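## Task

Here the plunger rod of the sealant gun has already been pulled back. Put the cartridge into the gun, seated all the way forward in the front ring's cup with the nozzle sticking out through the ring. The gun must never go into, or be carried above, the marked areas around the arm bases, or the task fails. The loaded gun must end up lying on the table and not propped on anything else. Anything that stays in place only because the robot holds it does not count. Any object the robot is touching at the end must not sag by more than about a fingernail's width once released, or the task fails. You must declare that you are finished, or the task fails.

## Robot and tools

Robot and frame. Two simulated arms, left_arm and right_arm, each with a parallel gripper. All positions and orientations share one scene frame: origin on the tabletop midway between the arm bases, +z up, +x outward across the table, and left_arm sits on the +y side. The names left/right do not correspond to image sides. Each gripper's fingers point along its own +z axis and close along its own y axis. The reported end_effector_position is the point between the finger pads, roughly 1 cm short of the fingertips. Reported hand positions can be somewhat wrong, especially far out, and motions usually settle a centimetre or more from the command, typically low.

Row format (used by execute_actions and by move's target). One flat list covering both arms: 16 numbers, left_arm first then right_arm, each as x, y, z, qw, qx, qy, qz, opening. x, y, z are an absolute gripper position in metres and the quaternion (w first) an absolute gripper orientation, both in the scene frame, so this is a pose. Opening runs -1 (closed) to +1 (fully open, 0.094 m); it is a target finger opening, not an offset. Optionally 12 more numbers in 0..1 follow: per-joint stiffness scales, left_arm's 6 then right_arm's 6, in Joint positions order (waist, shoulder, elbow, wrist pitch, wrist yaw, wrist roll); they persist until changed.

execute_actions(actions): a list of actions; each action is a list of up to 15 rows, one row per 1/30 s step; if fewer than 15 rows are given, the final row repeats to fill the 15 steps. An empty list just returns the state and images. Every control step, the commanded pose is clipped to within 70 mm and 16 degrees of the measured gripper pose, so distant targets take several actions, and after an action the arm only continues up to its last clipped pose. An action is rejected for both arms if any target lies more than 0.6 m from that gripper's current position along any of the gripper's own axes; if the first action fails this, or anything is malformed, the whole call does nothing. To keep an arm still, resend exactly its last reported pose and the intended opening every row; to hold an orientation, repeat the same quaternion rather than copying a drifted reported one.

move(target, speed, blocking): drives each gripper in a straight line to its pose in target (one 16-number row as above). speed is the top path speed in m/s, 0.002 to 0.5, default 0.25; rotation is capped at twice that in rad/s. Paths end together and last 0.5 to 10 s (cut off at 10 s). Grippers rotate the short way. Paths ignore obstacles and the other arm. Openings are applied at the start. Faster moves and targets set deeper past a contact hit and press harder. The result adds a move: line with the ending (done, off_target, moving, held, fault) and limits: paced means the pose was clipped; held means a check blocked steps and the arm may then surge. Distances to each pose are also reported. With blocking=false you get a result after 0.5 s; other moves and actions are refused until a result shows the move ended, so use wait or stop.

wait(seconds): 0 to 10; arms keep their last command; returns early if a running move ends. stop(): brakes a running move (needs room; fingers continue). zoom_image(camera, region): camera is cam_high, cam_low, cam_left_wrist or cam_right_wrist (each 504x504); region is [x0, y0, x1, y1] pixels, origin top-left, at most 504 by 504. finished_scene(scene): ends the current scene, whose number you pass; irreversible; reports success and gives the next task.

Reading results. The state line lists left_arm | right_arm poses. Hand target lines show where the controller is currently steering each gripper. grip_measured is the finger opening on the command scale (last Joint positions value is the opening in metres); each gripper may be off by about 1 mm. To grasp, command roughly 0.03 below grip_measured; a smaller gap grips more gently. Pad force tops out near 50-62 N, less on parts under about 2 mm thick. pose unreachable means the clearance check altered or blocked that arm's command. FAULT lines mark arm stops. MOTOR HOT appears from 75 °C; at 90 °C the arm halts for 10 s, and at 100 °C it loses power and drops. Carrying loads heats motors, also while you are composing a reply, during which the robot holds its last command. Joint limits (rad): waist -2.618..3.054, shoulder 0..3.142, elbow 0..3.142, wrist pitch -1.571..1.571, wrist yaw -1.571..1.571, wrist roll -2.094..2.094; elbows stop just before fully straight.

Avoid: dropping, slamming or shoving things hard; knocking anything off the table; arms colliding or pushing on each other; moving the gun into or over the base zones. Loose objects may occasionally be nudged by outside pushes. Finish with objects released and stable, and end the scene with finished_scene.

Each tool is called as name(argument=value, ...), one argument or row to a line, values as JSON.

## Session

execute_actions(
  actions=[],
)

Scene clock: 0.00 s.
left_arm: end_effector_position=(+0.3140, +0.0258, +0.1802) grip_measured=+1.000 end_effector_quat_wxyz=(+0.075, -0.055, +0.825, -0.557) | right_arm: end_effector_position=(+0.5386, +0.0007, +0.2336) grip_measured=+1.000 end_effector_quat_wxyz=(-0.248, +0.849, -0.406, +0.231)
Joint positions: left_arm=[-0.301  1.506  0.873  0.031  0.864 -1.022  0.094] | right_arm=[ 0.416  2.255  2.432 -1.062  0.102 -1.751  0.094]
Joint velocities: left_arm=[-0.007 -0.002 -0.007  0.037  0.051  0.037  0.   ] | right_arm=[-0.012 -0.002  0.012 -0.051  0.022  0.007  0.   ]
Hand target (left_arm): +0.315, +0.025, +0.189; +0.083, -0.047, +0.821, -0.563
Hand target (right_arm): +0.538, +0.002, +0.249; -0.264, +0.842, -0.406, +0.238
Joint stiffness scale: left_arm=[1. 1. 1. 1. 1. 1.] | right_arm=[1. 1. 1. 1. 1. 1.]

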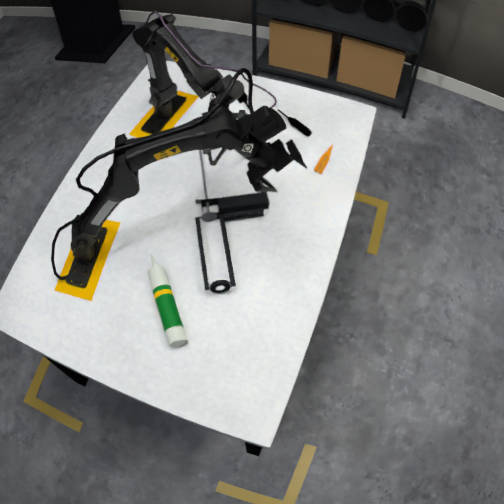

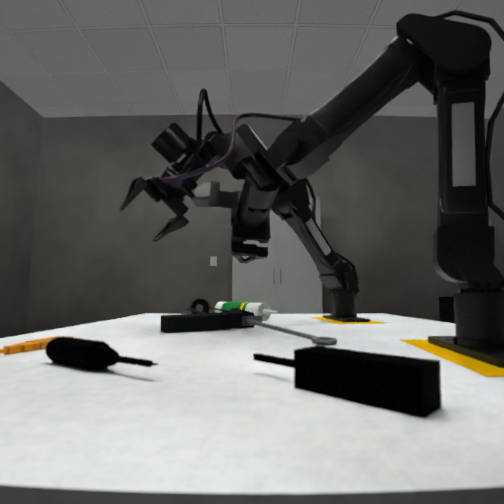

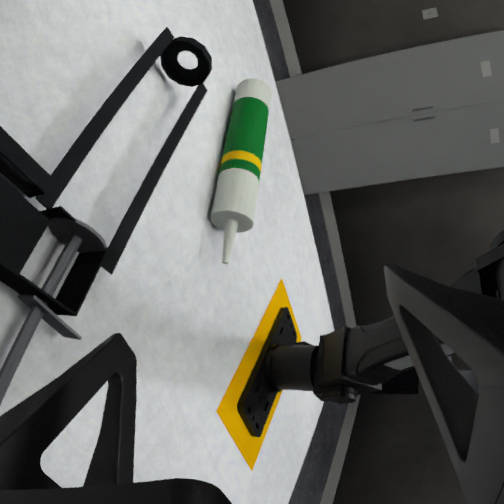

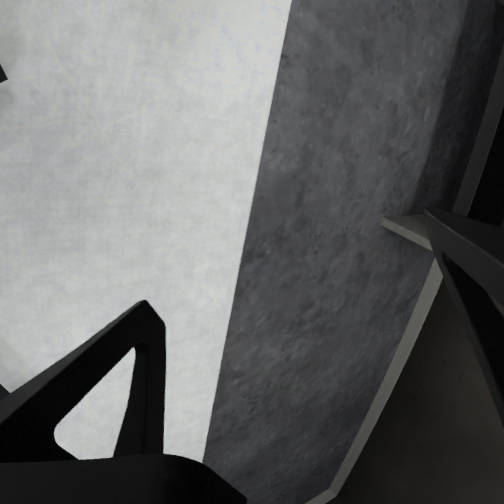

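move(
  target=[0.25,0.17,0.13,0,0.3,0.93,-0.2,0.2,0.5,-0.12,0.25,-0.25,0.6,-0.75,0.1,0.7],
)

move(
  target=[0.228,0.144,0.08,0,0.515,0.857,0,0.2,0.4,-0.26,0.16,0.08,-0.1,0.99,0,0.7],
  speed=0.4,
)

move(
  target=[0.228,0.144,0.06,0,0.515,0.857,0,0.2,0.335,-0.35,0.085,0,0.446,0.895,0,0.7],
  speed=0.4,
)

Scene clock: 3.00 s.
left_arm: end_effector_position=(+0.2436, +0.1709, +0.1243) grip_measured=+0.203 end_effector_quat_wxyz=(-0.016, +0.303, +0.931, -0.202) | right_arm: end_effector_position=(+0.5043, -0.1181, +0.2372) grip_measured=+0.702 end_effector_quat_wxyz=(+0.238, -0.609, +0.750, -0.103)
Joint positions: left_arm=[-0.152  1.576  1.238 -1.288  0.404  0.376  0.057] | right_arm=[ 0.218  2.035  2.192 -1.205  0.032 -1.036  0.08 ]
Joint velocities: left_arm=[-0.002  0.007 -0.007 -0.007 -0.066 -0.007  0.001] | right_arm=[-0.007 -0.012 -0.012  0.007 -0.051  0.007 -0.001]
Hand target (left_arm): +0.250, +0.171, +0.132; -0.004, +0.306, +0.930, -0.202
Hand target (right_arm): +0.500, -0.120, +0.249; +0.250, -0.602, +0.752, -0.101
Off the commanded pose (left_arm): 0.009 m, 2 deg.
Off the commanded pose (right_arm): 0.014 m, 2 deg.
Joint stiffness scale: left_arm=[1. 1. 1. 1. 1. 1.] | right_arm=[1. 1. 1. 1. 1. 1.]
move: off_target (right_arm)

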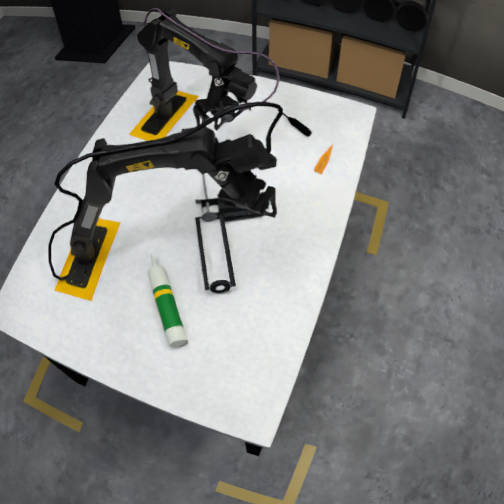

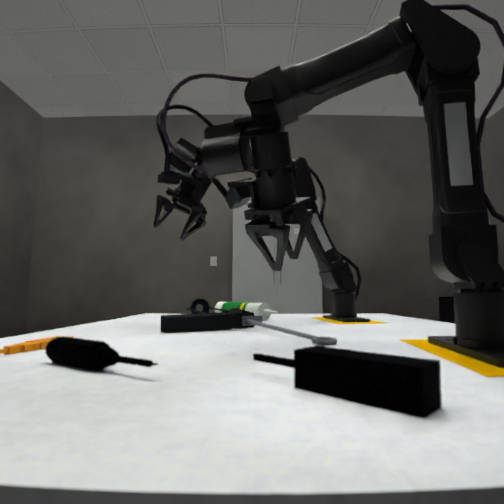

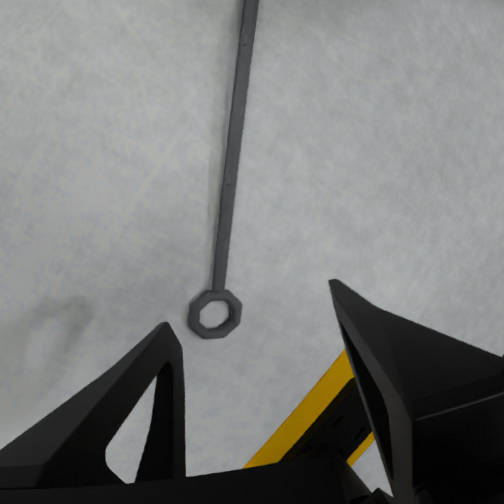

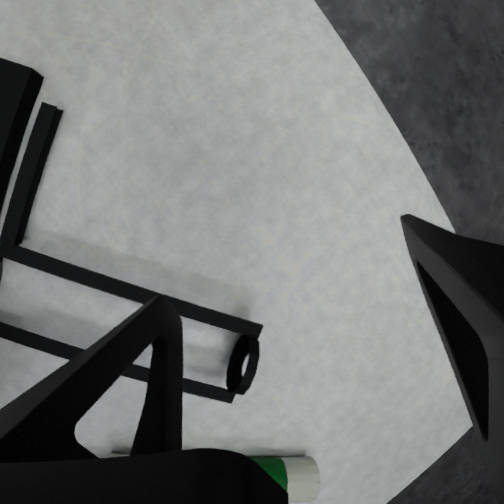

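Scene clock: 5.13 s.
left_arm: end_effector_position=(+0.2309, +0.1454, +0.0861) grip_measured=+0.203 end_effector_quat_wxyz=(+0.005, +0.508, +0.862, -0.000) | right_arm: end_effector_position=(+0.4019, -0.2596, +0.1500) grip_measured=+0.702 end_effector_quat_wxyz=(+0.068, -0.106, +0.992, -0.003)
Joint positions: left_arm=[-0.521  1.576  1.144 -1.128 -0.001  0.431  0.057] | right_arm=[-0.076  1.806  1.649 -1.277 -0.003 -0.17   0.08 ]
Joint velocities: left_arm=[ 0.002 -0.002 -0.012 -0.022 -0.007 -0.051  0.001] | right_arm=[ 0.007  0.022  0.002  0.007 -0.007 -0.022  0.   ]
Hand target (left_arm): +0.228, +0.145, +0.081; -0.001, +0.515, +0.857, +0.003
Hand target (right_arm): +0.400, -0.260, +0.158; +0.080, -0.101, +0.992, -0.000
Off the commanded pose (left_arm): 0.007 m, 1 deg.
Off the commanded pose (right_arm): 0.010 m, 2 deg.
Joint stiffness scale: left_arm=[1. 1. 1. 1. 1. 1.] | right_arm=[1. 1. 1. 1. 1. 1.]
move: done

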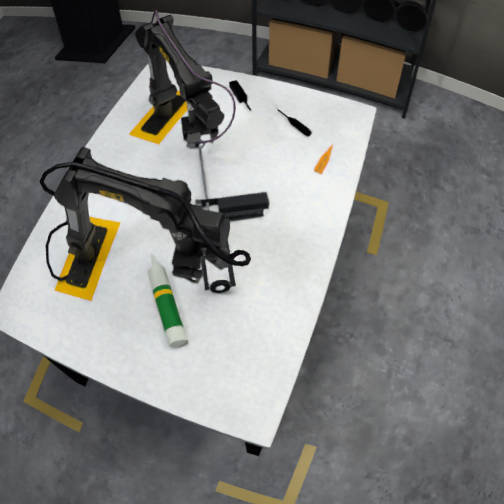

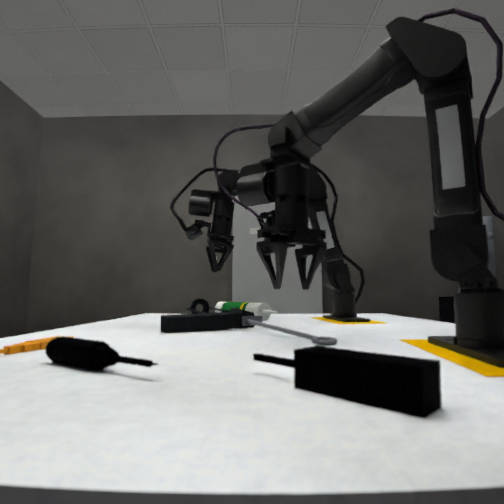

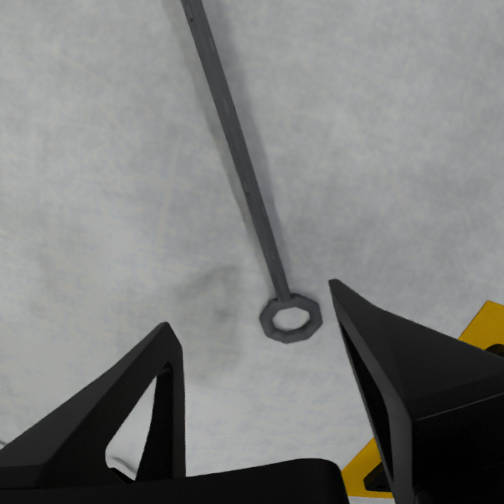

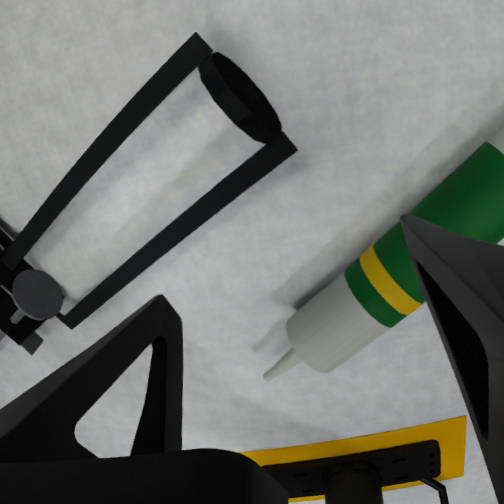

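Scene clock: 7.17 s.
left_arm: end_effector_position=(+0.2313, +0.1451, +0.0668) grip_measured=+0.203 end_effector_quat_wxyz=(+0.008, +0.508, +0.862, -0.000) | right_arm: end_effector_position=(+0.3333, -0.3472, +0.0773) grip_measured=+0.702 end_effector_quat_wxyz=(-0.018, +0.440, +0.898, -0.002)
Joint positions: left_arm=[-0.521  1.59   1.079 -1.044 -0.001  0.432  0.057] | right_arm=[-0.356  1.754  1.304 -1.156 -0.003  0.674  0.08 ]
Joint velocities: left_arm=[ 0.007 -0.002 -0.007  0.037 -0.037  0.037 -0.001] | right_arm=[-0.002 -0.017 -0.002  0.022 -0.051 -0.007  0.001]
Hand target (left_arm): +0.227, +0.144, +0.060; +0.000, +0.515, +0.857, -0.000
Hand target (right_arm): +0.335, -0.350, +0.084; -0.000, +0.446, +0.895, -0.001
Off the commanded pose (left_arm): 0.008 m, 1 deg.
Off the commanded pose (right_arm): 0.008 m, 2 deg.
Joint stiffness scale: left_arm=[1. 1. 1. 1. 1. 1.] | right_arm=[1. 1. 1. 1. 1. 1.]
move: done

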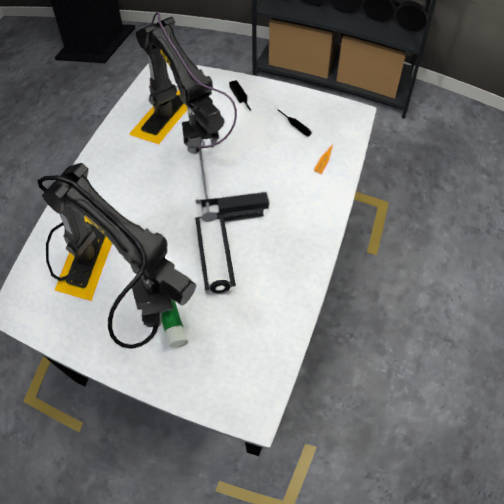

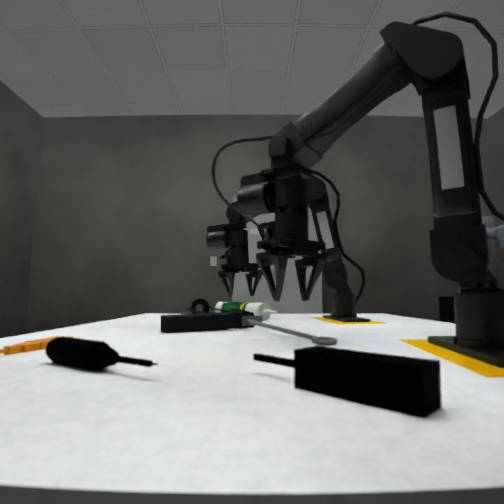

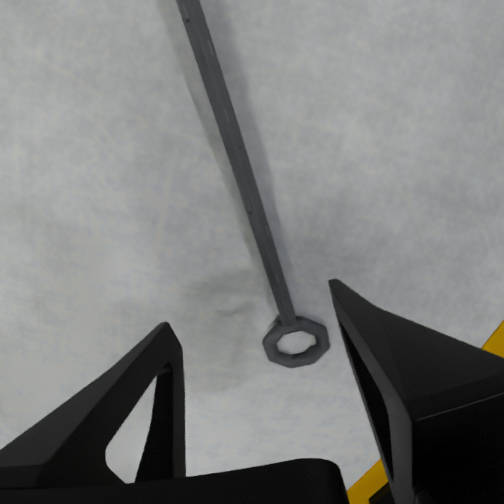

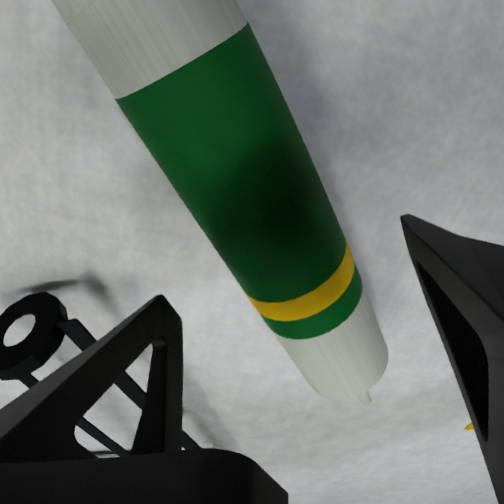

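move(
  target=[0.217,0.139,0.014,0,0.515,0.857,0,0.2,0.335,-0.352,0.03,0,0.41,0.912,0,0.7],
  speed=0.1,
)

execute_actions(
  actions=[
    [[0.217,0.139,0.014,0,0.515,0.857,0,-0.5,0.335,-0.352,0.03,0,0.41,0.912,0,0.1]],
    [[0.217,0.139,0.014,0,0.515,0.857,0,-0.7,0.335,-0.352,0.03,0,0.41,0.912,0,-0.02]],
  ],
)

zoom_image(
  camera="cam_high",
  region=[165,185,280,300],
)

Scene clock: 8.50 s.
left_arm: end_effector_position=(+0.2200, +0.1409, +0.0195) grip_measured=+0.203 end_effector_quat_wxyz=(+0.005, +0.514, +0.858, -0.000) | right_arm: end_effector_position=(+0.3345, -0.3474, +0.0315) grip_measured=+0.702 end_effector_quat_wxyz=(-0.004, +0.408, +0.913, +0.001)
Joint positions: left_arm=[-0.559  1.639  0.93  -0.851 -0.001  0.407  0.057] | right_arm=[-0.356  1.785  1.152 -0.945 -0.004  0.603  0.08 ]
Joint velocities: left_arm=[-0.007 -0.002  0.007 -0.007 -0.066  0.022  0.   ] | right_arm=[-0.007  0.017  0.002  0.007 -0.022  0.007 -0.001]
Hand target (left_arm): +0.216, +0.140, +0.015; +0.000, +0.515, +0.857, +0.000
Hand target (right_arm): +0.335, -0.352, +0.030; -0.000, +0.410, +0.912, -0.000
Off the commanded pose (left_arm): 0.007 m, 1 deg.
Off the commanded pose (right_arm): 0.005 m, 1 deg.
Joint stiffness scale: left_arm=[1. 1. 1. 1. 1. 1.] | right_arm=[1. 1. 1. 1. 1. 1.]
move: done

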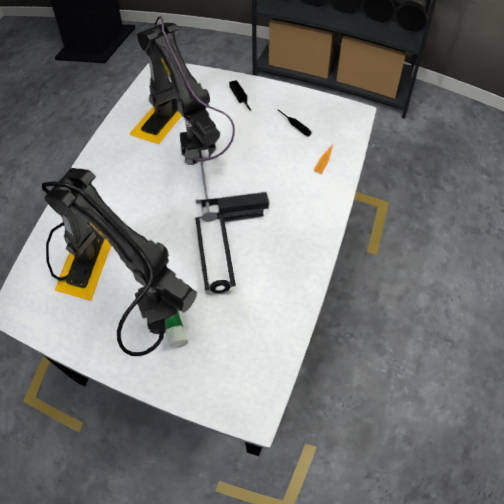

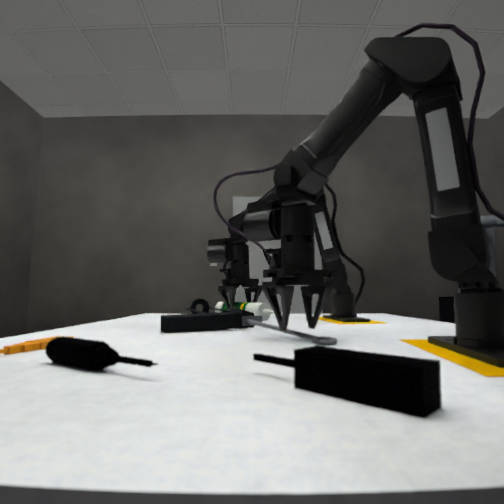

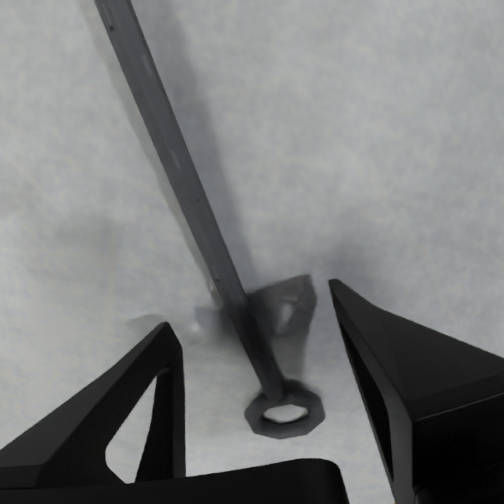

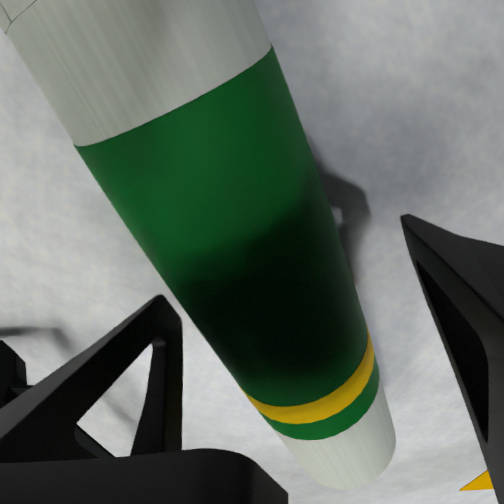

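Scene clock: 9.50 s.
left_arm: end_effector_position=(+0.2204, +0.1405, +0.0195) grip_measured=-0.697 end_effector_quat_wxyz=(+0.007, +0.513, +0.858, -0.000) | right_arm: end_effector_position=(+0.3361, -0.3483, +0.0315) grip_measured=+0.019 end_effector_quat_wxyz=(-0.001, +0.409, +0.913, +0.004)
Joint positions: left_arm=[-0.559  1.639  0.93  -0.848 -0.001  0.407  0.014] | right_arm=[-0.36   1.785  1.152 -0.938 -0.008  0.602  0.048]
Joint velocities: left_arm=[-0.007 -0.012  0.007 -0.037  0.051  0.066 -0.001] | right_arm=[ 0.012  0.007 -0.002  0.051 -0.007 -0.037  0.   ]
Hand target (left_arm): +0.217, +0.139, +0.014; +0.000, +0.515, +0.857, +0.000
Hand target (right_arm): +0.335, -0.352, +0.030; -0.000, +0.410, +0.912, -0.000
Off the commanded pose (left_arm): 0.007 m, 1 deg.
Off the commanded pose (right_arm): 0.004 m, 0 deg.
Joint stiffness scale: left_arm=[1. 1. 1. 1. 1. 1.] | right_arm=[1. 1. 1. 1. 1. 1.]

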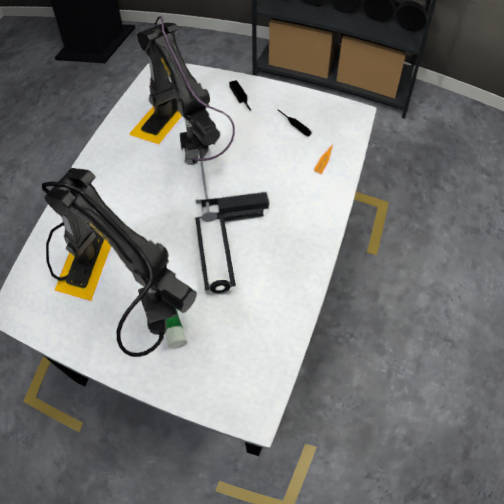

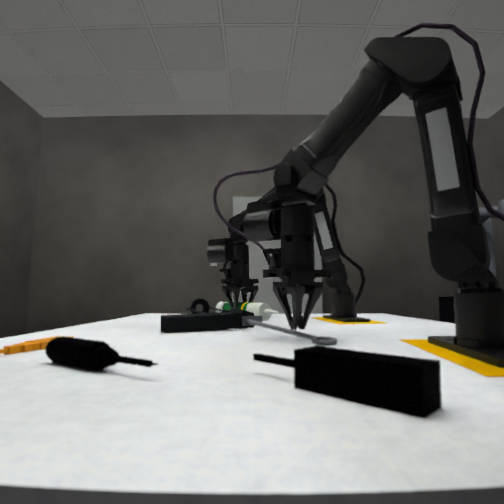

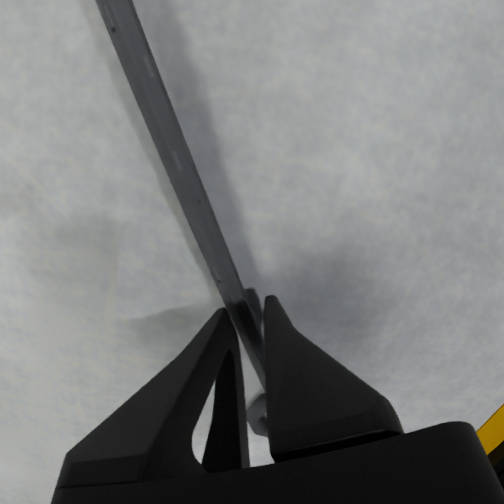

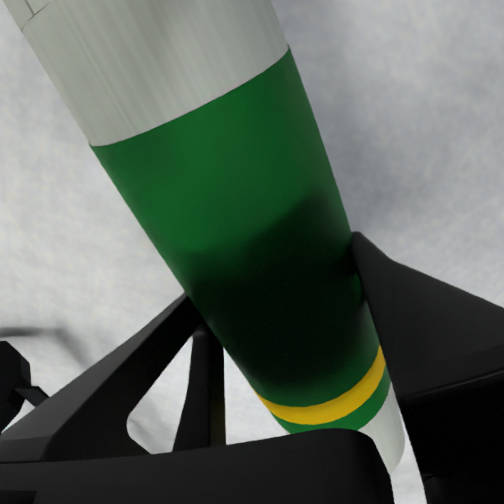

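Region (165, 185, 280, 300) of cam_high's 504x504 image, scaled by 4.383, with more detail than that image has.

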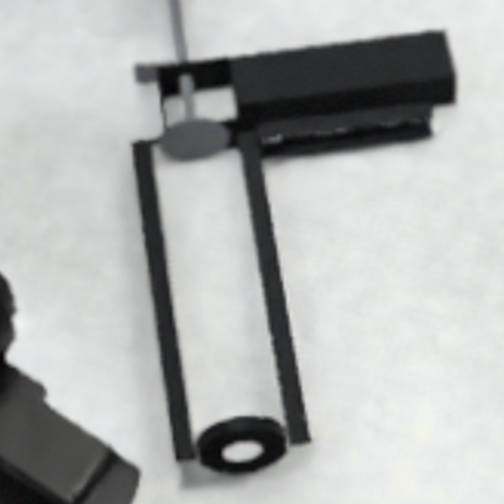

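execute_actions(
  actions=[
    [[0.219,0.14,0.004,0,0.49,0.87,0,-0.6,0.335,-0.35,0.055,0,0.41,0.912,0,-0.02]],
    [[0.219,0.14,0.004,0,0.49,0.87,0,-0.6,0.335,-0.345,0.09,0,0.41,0.912,0,-0.02]],
    [[0.219,0.14,0.004,0,0.49,0.87,0,-0.88,0.335,-0.34,0.125,0,0.41,0.912,0,-0.02]],
  ],
)

move(
  target=[0.222,0.139,0.03,0,0.49,0.87,0,-0.88,0.36,-0.22,0.14,0,-0.3,0.954,0,-0.02],
  speed=0.4,
)

Scene clock: 11.17 s.
left_arm: end_effector_position=(+0.2227, +0.1387, +0.0098) grip_measured=-0.861 end_effector_quat_wxyz=(+0.008, +0.492, +0.870, -0.001) | right_arm: end_effector_position=(+0.3308, -0.3400, +0.1083) grip_measured=+0.019 end_effector_quat_wxyz=(-0.020, +0.410, +0.912, -0.000)
Joint positions: left_arm=[-0.559  1.666  0.916 -0.805 -0.001  0.358  0.007] | right_arm=[-0.337  1.724  1.393 -1.278 -0.007  0.627  0.048]
Joint velocities: left_arm=[ 0.002  0.012 -0.002 -0.022 -0.007  0.007 -0.   ] | right_arm=[-0.007 -0.017  0.007 -0.11   0.007  0.022  0.   ]
Hand target (left_arm): +0.219, +0.140, +0.004; -0.000, +0.491, +0.871, +0.000
Hand target (right_arm): +0.335, -0.340, +0.125; +0.000, +0.410, +0.912, +0.000
Off the commanded pose (left_arm): 0.007 m, 1 deg.
Off the commanded pose (right_arm): 0.017 m, 2 deg.
Joint stiffness scale: left_arm=[1. 1. 1. 1. 1. 1.] | right_arm=[1. 1. 1. 1. 1. 1.]

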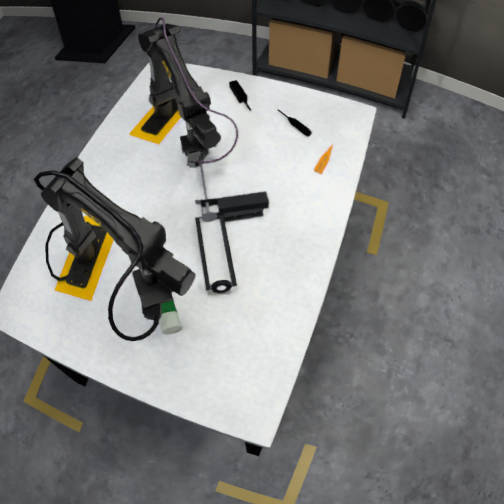

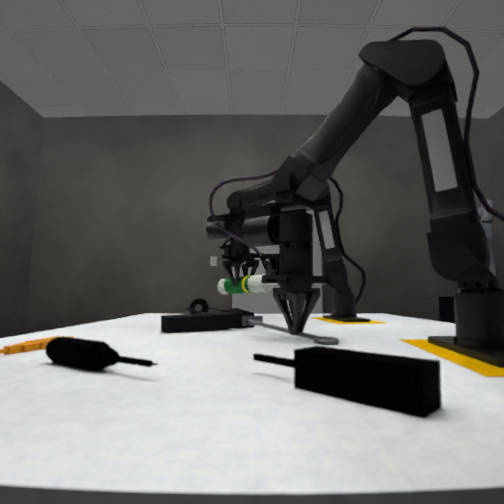

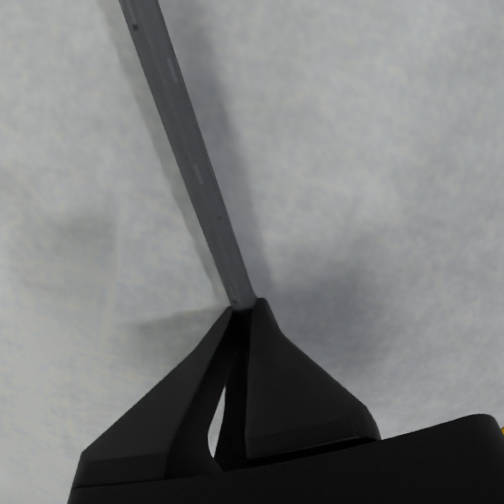

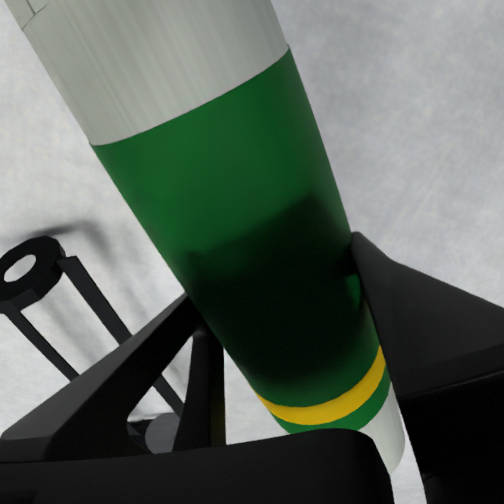

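Scene clock: 13.63 s.
left_arm: end_effector_position=(+0.2200, +0.1408, +0.0168) grip_measured=-0.861 end_effector_quat_wxyz=(-0.007, +0.494, +0.870, +0.001) | right_arm: end_effector_position=(+0.3525, -0.2224, +0.1257) grip_measured=+0.020 end_effector_quat_wxyz=(-0.020, -0.294, +0.956, +0.005)
Joint positions: left_arm=[-0.559  1.666  0.948 -0.865 -0.     0.362  0.007] | right_arm=[ 0.046  1.799  1.552 -1.365 -0.005 -0.432  0.048]
Joint velocities: left_arm=[ 0.007 -0.017 -0.022 -0.007  0.022  0.037  0.001] | right_arm=[-0.002 -0.017 -0.027 -0.051  0.007  0.022  0.   ]
Hand target (left_arm): +0.222, +0.139, +0.029; +0.000, +0.491, +0.871, -0.000
Hand target (right_arm): +0.360, -0.220, +0.140; +0.001, -0.300, +0.954, +0.002
Off the commanded pose (left_arm): 0.013 m, 1 deg.
Off the commanded pose (right_arm): 0.016 m, 3 deg.
Joint stiffness scale: left_arm=[1. 1. 1. 1. 1. 1.] | right_arm=[1. 1. 1. 1. 1. 1.]
move: off_target (left_arm, right_arm)

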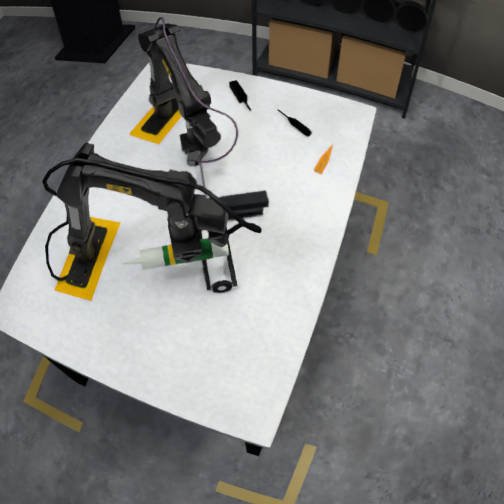

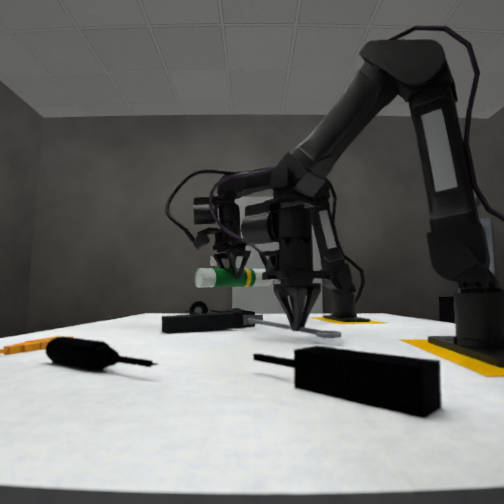

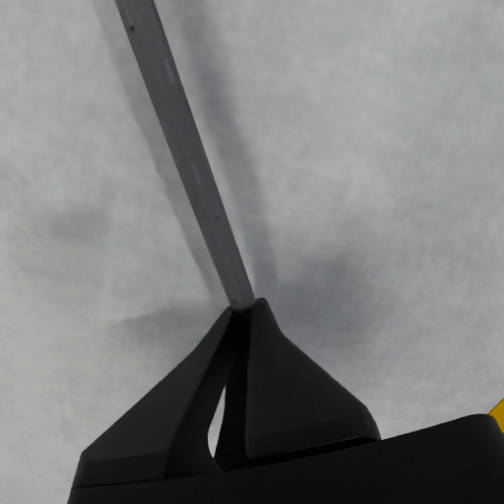

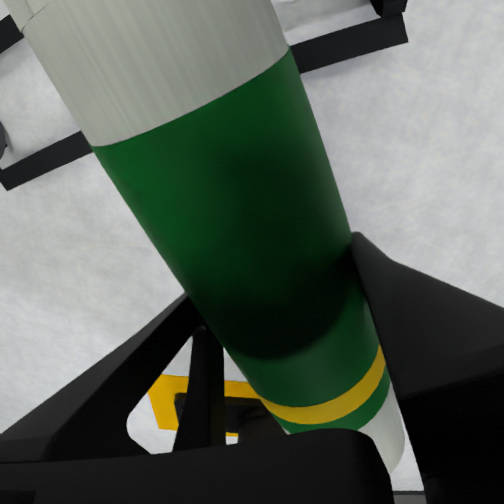

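move(
  target=[0.224,0.138,0.037,0,0.49,0.87,0,-0.89,0.355,-0.093,0.135,0.061,-0.86,0.496,0.106,-0.02],
  speed=0.4,
)

move(
  target=[0.224,0.138,0.037,0,0.49,0.87,0,-0.89,0.355,-0.093,0.088,0.061,-0.86,0.496,0.106,-0.02],
  speed=0.08,
)

zoom_image(
  camera="cam_high",
  region=[165,195,280,310],
)

Scene clock: 16.33 s.
left_arm: end_effector_position=(+0.2187, +0.1418, +0.0214) grip_measured=-0.862 end_effector_quat_wxyz=(-0.014, +0.494, +0.869, +0.002) | right_arm: end_effector_position=(+0.3537, -0.1019, +0.1187) grip_measured=+0.020 end_effector_quat_wxyz=(-0.039, +0.857, -0.504, -0.103)
Joint positions: left_arm=[-0.559  1.666  0.967 -0.901 -0.     0.362  0.007] | right_arm=[ 0.278  1.976  1.742 -1.399 -0.212 -1.687  0.048]
Joint velocities: left_arm=[ 0.012 -0.007  0.002  0.007 -0.037  0.007  0.001] | right_arm=[-0.012 -0.017  0.002  0.037 -0.022 -0.007  0.   ]
Hand target (left_arm): +0.224, +0.138, +0.036; +0.000, +0.491, +0.871, +0.000
Hand target (right_arm): +0.355, -0.093, +0.135; -0.063, +0.860, -0.496, -0.106
Off the commanded pose (left_arm): 0.017 m, 2 deg.
Off the commanded pose (right_arm): 0.019 m, 3 deg.
Joint stiffness scale: left_arm=[1. 1. 1. 1. 1. 1.] | right_arm=[1. 1. 1. 1. 1. 1.]
move: off_target (left_arm, right_arm)

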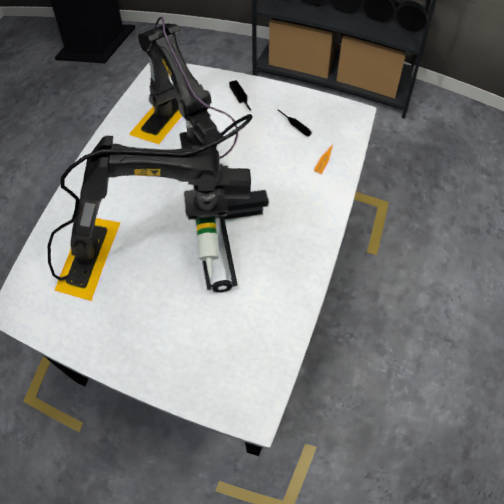

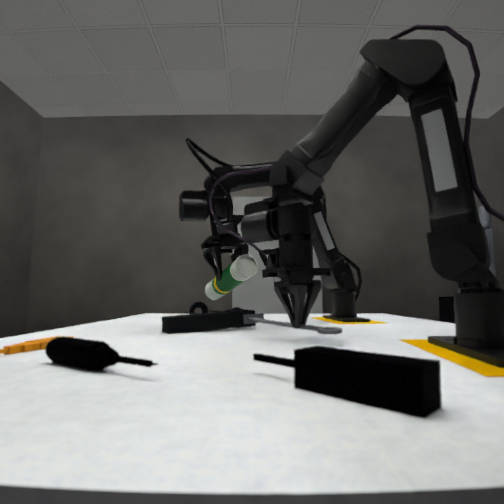

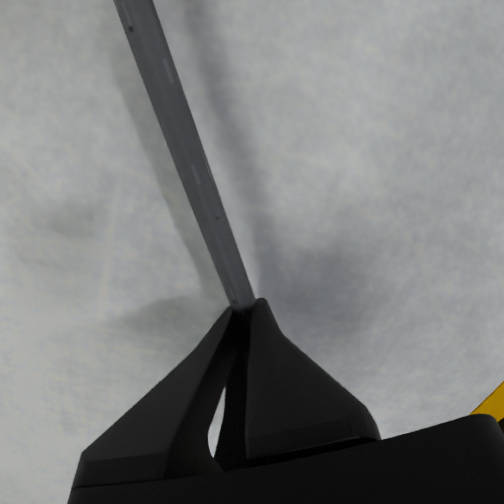

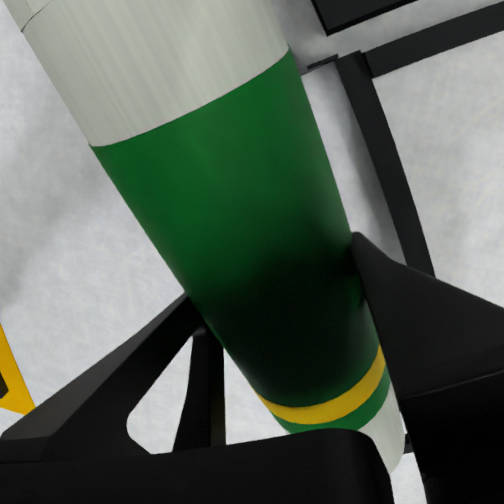

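Scene clock: 17.20 s.
left_arm: end_effector_position=(+0.2187, +0.1418, +0.0214) grip_measured=-0.862 end_effector_quat_wxyz=(-0.014, +0.494, +0.869, +0.002) | right_arm: end_effector_position=(+0.3538, -0.1029, +0.0812) grip_measured=+0.020 end_effector_quat_wxyz=(-0.036, +0.857, -0.504, -0.102)
Joint positions: left_arm=[-0.559  1.666  0.967 -0.901 -0.     0.362  0.007] | right_arm=[ 0.278  1.988  1.61  -1.258 -0.206 -1.688  0.048]
Joint velocities: left_arm=[-0.017 -0.032 -0.032  0.022  0.11   0.051  0.   ] | right_arm=[-0.002 -0.017  0.017  0.007 -0.051 -0.037  0.   ]
Hand target (left_arm): +0.224, +0.138, +0.036; +0.000, +0.491, +0.871, +0.000
Hand target (right_arm): +0.355, -0.093, +0.088; -0.061, +0.860, -0.496, -0.106
Off the commanded pose (left_arm): 0.017 m, 2 deg.
Off the commanded pose (right_arm): 0.012 m, 3 deg.
Joint stiffness scale: left_arm=[1. 1. 1. 1. 1. 1.] | right_arm=[1. 1. 1. 1. 1. 1.]
move: off_target (left_arm, right_arm)

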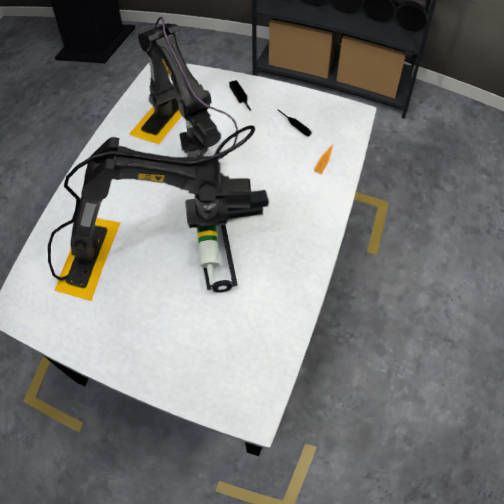

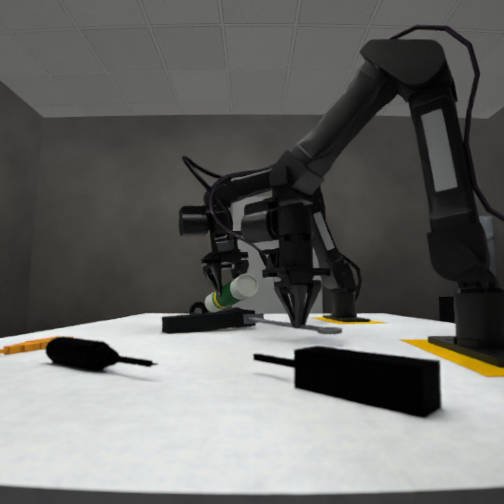

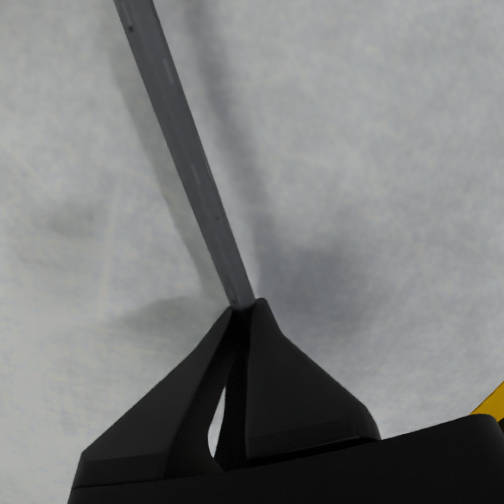

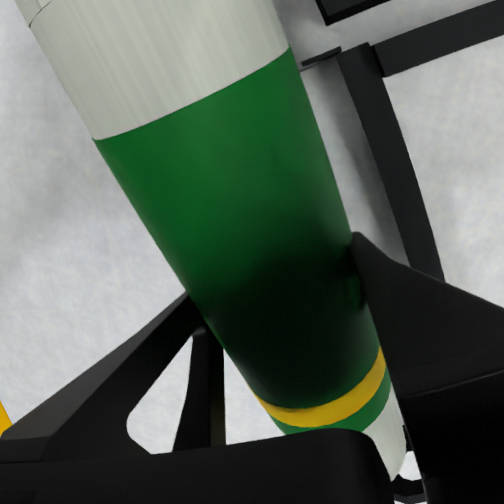

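Region (165, 195, 280, 310) of cam_high's 504x504 image, scaled by 4.383, with more detail than that image has.

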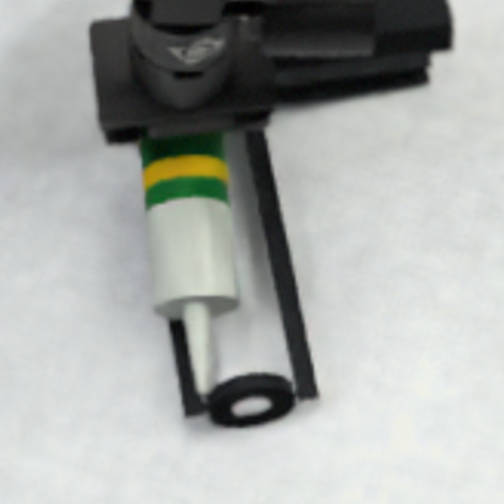

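execute_actions(
  actions=[
    [[0.224,0.138,0.035,-0.035,0.49,0.87,0.02,-0.89,0.355,-0.083,0.1,0.06,-0.87,0.48,0.11,-0.02]],
    [[0.224,0.138,0.035,-0.06,0.49,0.87,0.035,-0.89,0.363,-0.078,0.1,0.058,-0.878,0.462,0.112,-0.02]],
    [[0.224,0.138,0.035,-0.06,0.49,0.87,0.035,-0.89,0.363,-0.078,0.085,0.058,-0.878,0.462,0.112,-0.02]],
  ],
)

zoom_image(
  camera="cam_high",
  region=[165,195,280,310],
)

zoom_image(
  camera="cam_low",
  region=[150,260,350,350],
)

Scene clock: 18.90 s.
left_arm: end_effector_position=(+0.2199, +0.1403, +0.0281) grip_measured=-0.862 end_effector_quat_wxyz=(-0.062, +0.492, +0.868, +0.024) | right_arm: end_effector_position=(+0.3653, -0.0862, +0.0771) grip_measured=+0.020 end_effector_quat_wxyz=(-0.041, +0.876, -0.470, -0.105)
Joint positions: left_arm=[-0.578  1.755  1.09  -1.036 -0.026  0.341  0.007] | right_arm=[ 0.302  2.062  1.7   -1.274 -0.217 -1.742  0.048]
Joint velocities: left_arm=[-0.002  0.007 -0.002  0.007 -0.051 -0.081  0.   ] | right_arm=[ 0.012  0.002 -0.007 -0.022  0.022  0.007 -0.   ]
Hand target (left_arm): +0.224, +0.138, +0.035; -0.059, +0.490, +0.869, +0.035
Hand target (right_arm): +0.363, -0.078, +0.085; -0.058, +0.878, -0.462, -0.112
Off the commanded pose (left_arm): 0.008 m, 1 deg.
Off the commanded pose (right_arm): 0.012 m, 2 deg.
Joint stiffness scale: left_arm=[1. 1. 1. 1. 1. 1.] | right_arm=[1. 1. 1. 1. 1. 1.]

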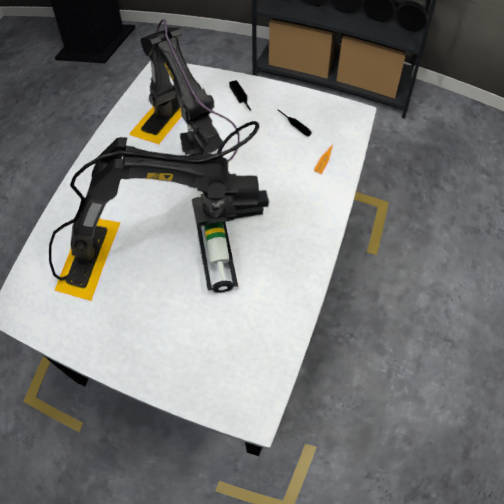

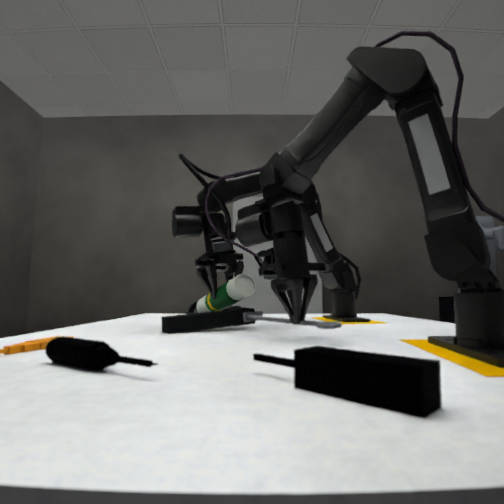

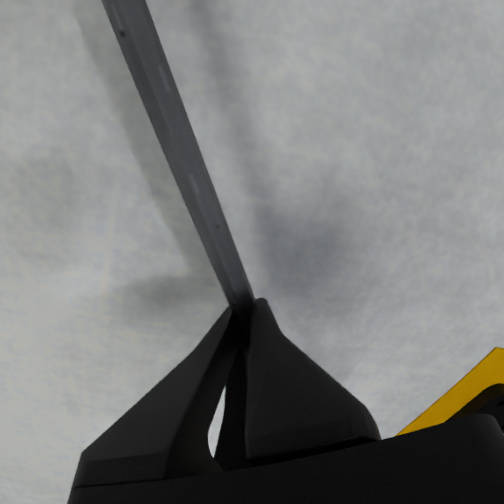

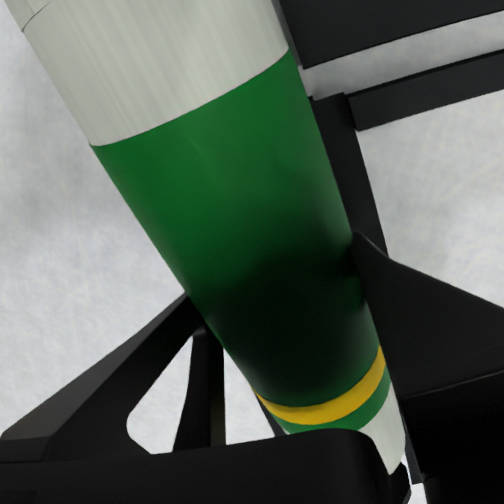

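Region (165, 195, 280, 310) of cam_high's 504x504 image, scaled by 4.383, with more detail than that image has.

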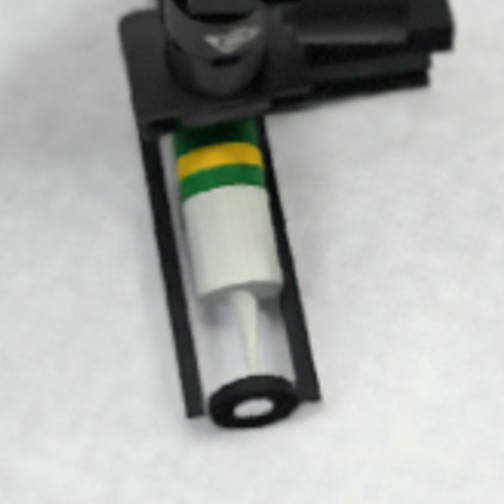

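Region (150, 260, 350, 350) of cam_low's 504x504 image, scaled by 2.520, with more detail than that image has; it fills the top 227 rows of this view, and the rest is white.

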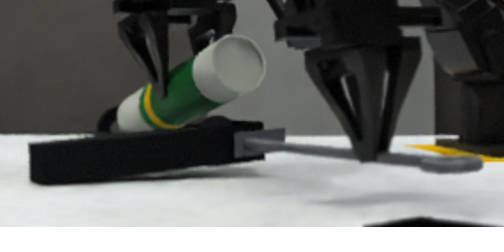

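move(
  target=[0.222,0.139,0.016,-0.06,0.49,0.87,0.03,-0.89,0.378,-0.112,0.076,0.058,-0.876,0.466,0.112,-0.02],
  speed=0.04,
)

zoom_image(
  camera="cam_high",
  region=[165,195,280,310],
)

Scene clock: 20.03 s.
left_arm: end_effector_position=(+0.2213, +0.1392, +0.0203) grip_measured=-0.862 end_effector_quat_wxyz=(-0.062, +0.492, +0.868, +0.024) | right_arm: end_effector_position=(+0.3786, -0.1160, +0.0683) grip_measured=+0.020 end_effector_quat_wxyz=(-0.040, +0.876, -0.469, -0.104)
Joint positions: left_arm=[-0.578  1.774  1.079 -1.006 -0.026  0.341  0.007] | right_arm=[ 0.22   2.076  1.686 -1.263 -0.209 -1.828  0.048]
Joint velocities: left_arm=[-0.017  0.007 -0.017  0.037 -0.022 -0.037  0.   ] | right_arm=[ 0.007 -0.007 -0.017  0.022  0.051 -0.022 -0.   ]
Hand target (left_arm): +0.222, +0.139, +0.016; -0.060, +0.490, +0.869, +0.030
Hand target (right_arm): +0.378, -0.112, +0.076; -0.058, +0.876, -0.466, -0.111
Off the commanded pose (left_arm): 0.004 m, 1 deg.
Off the commanded pose (right_arm): 0.009 m, 2 deg.
Joint stiffness scale: left_arm=[1. 1. 1. 1. 1. 1.] | right_arm=[1. 1. 1. 1. 1. 1.]
move: done

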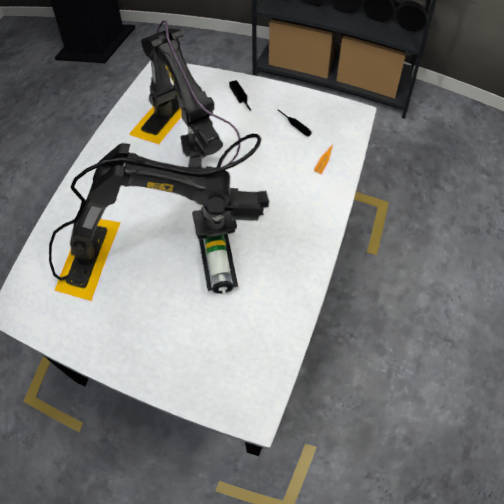

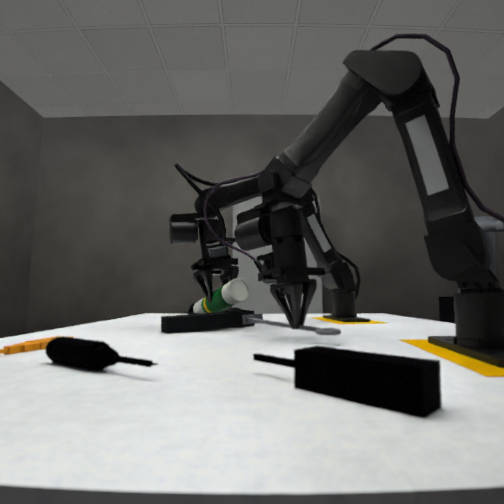

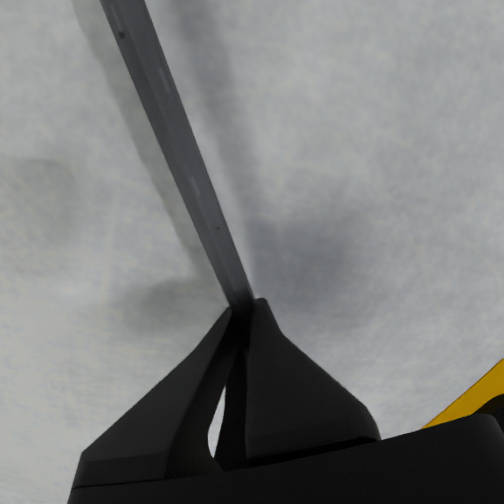

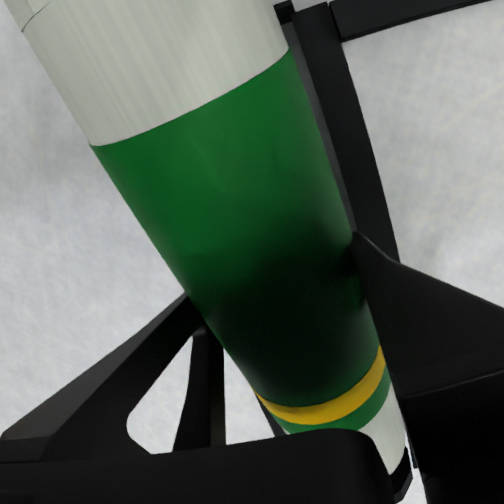

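Region (165, 195, 280, 310) of cam_high's 504x504 image, scaled by 4.383, with more detail than that image has.

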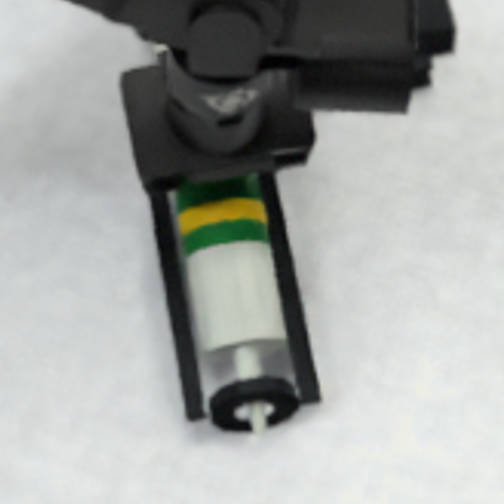

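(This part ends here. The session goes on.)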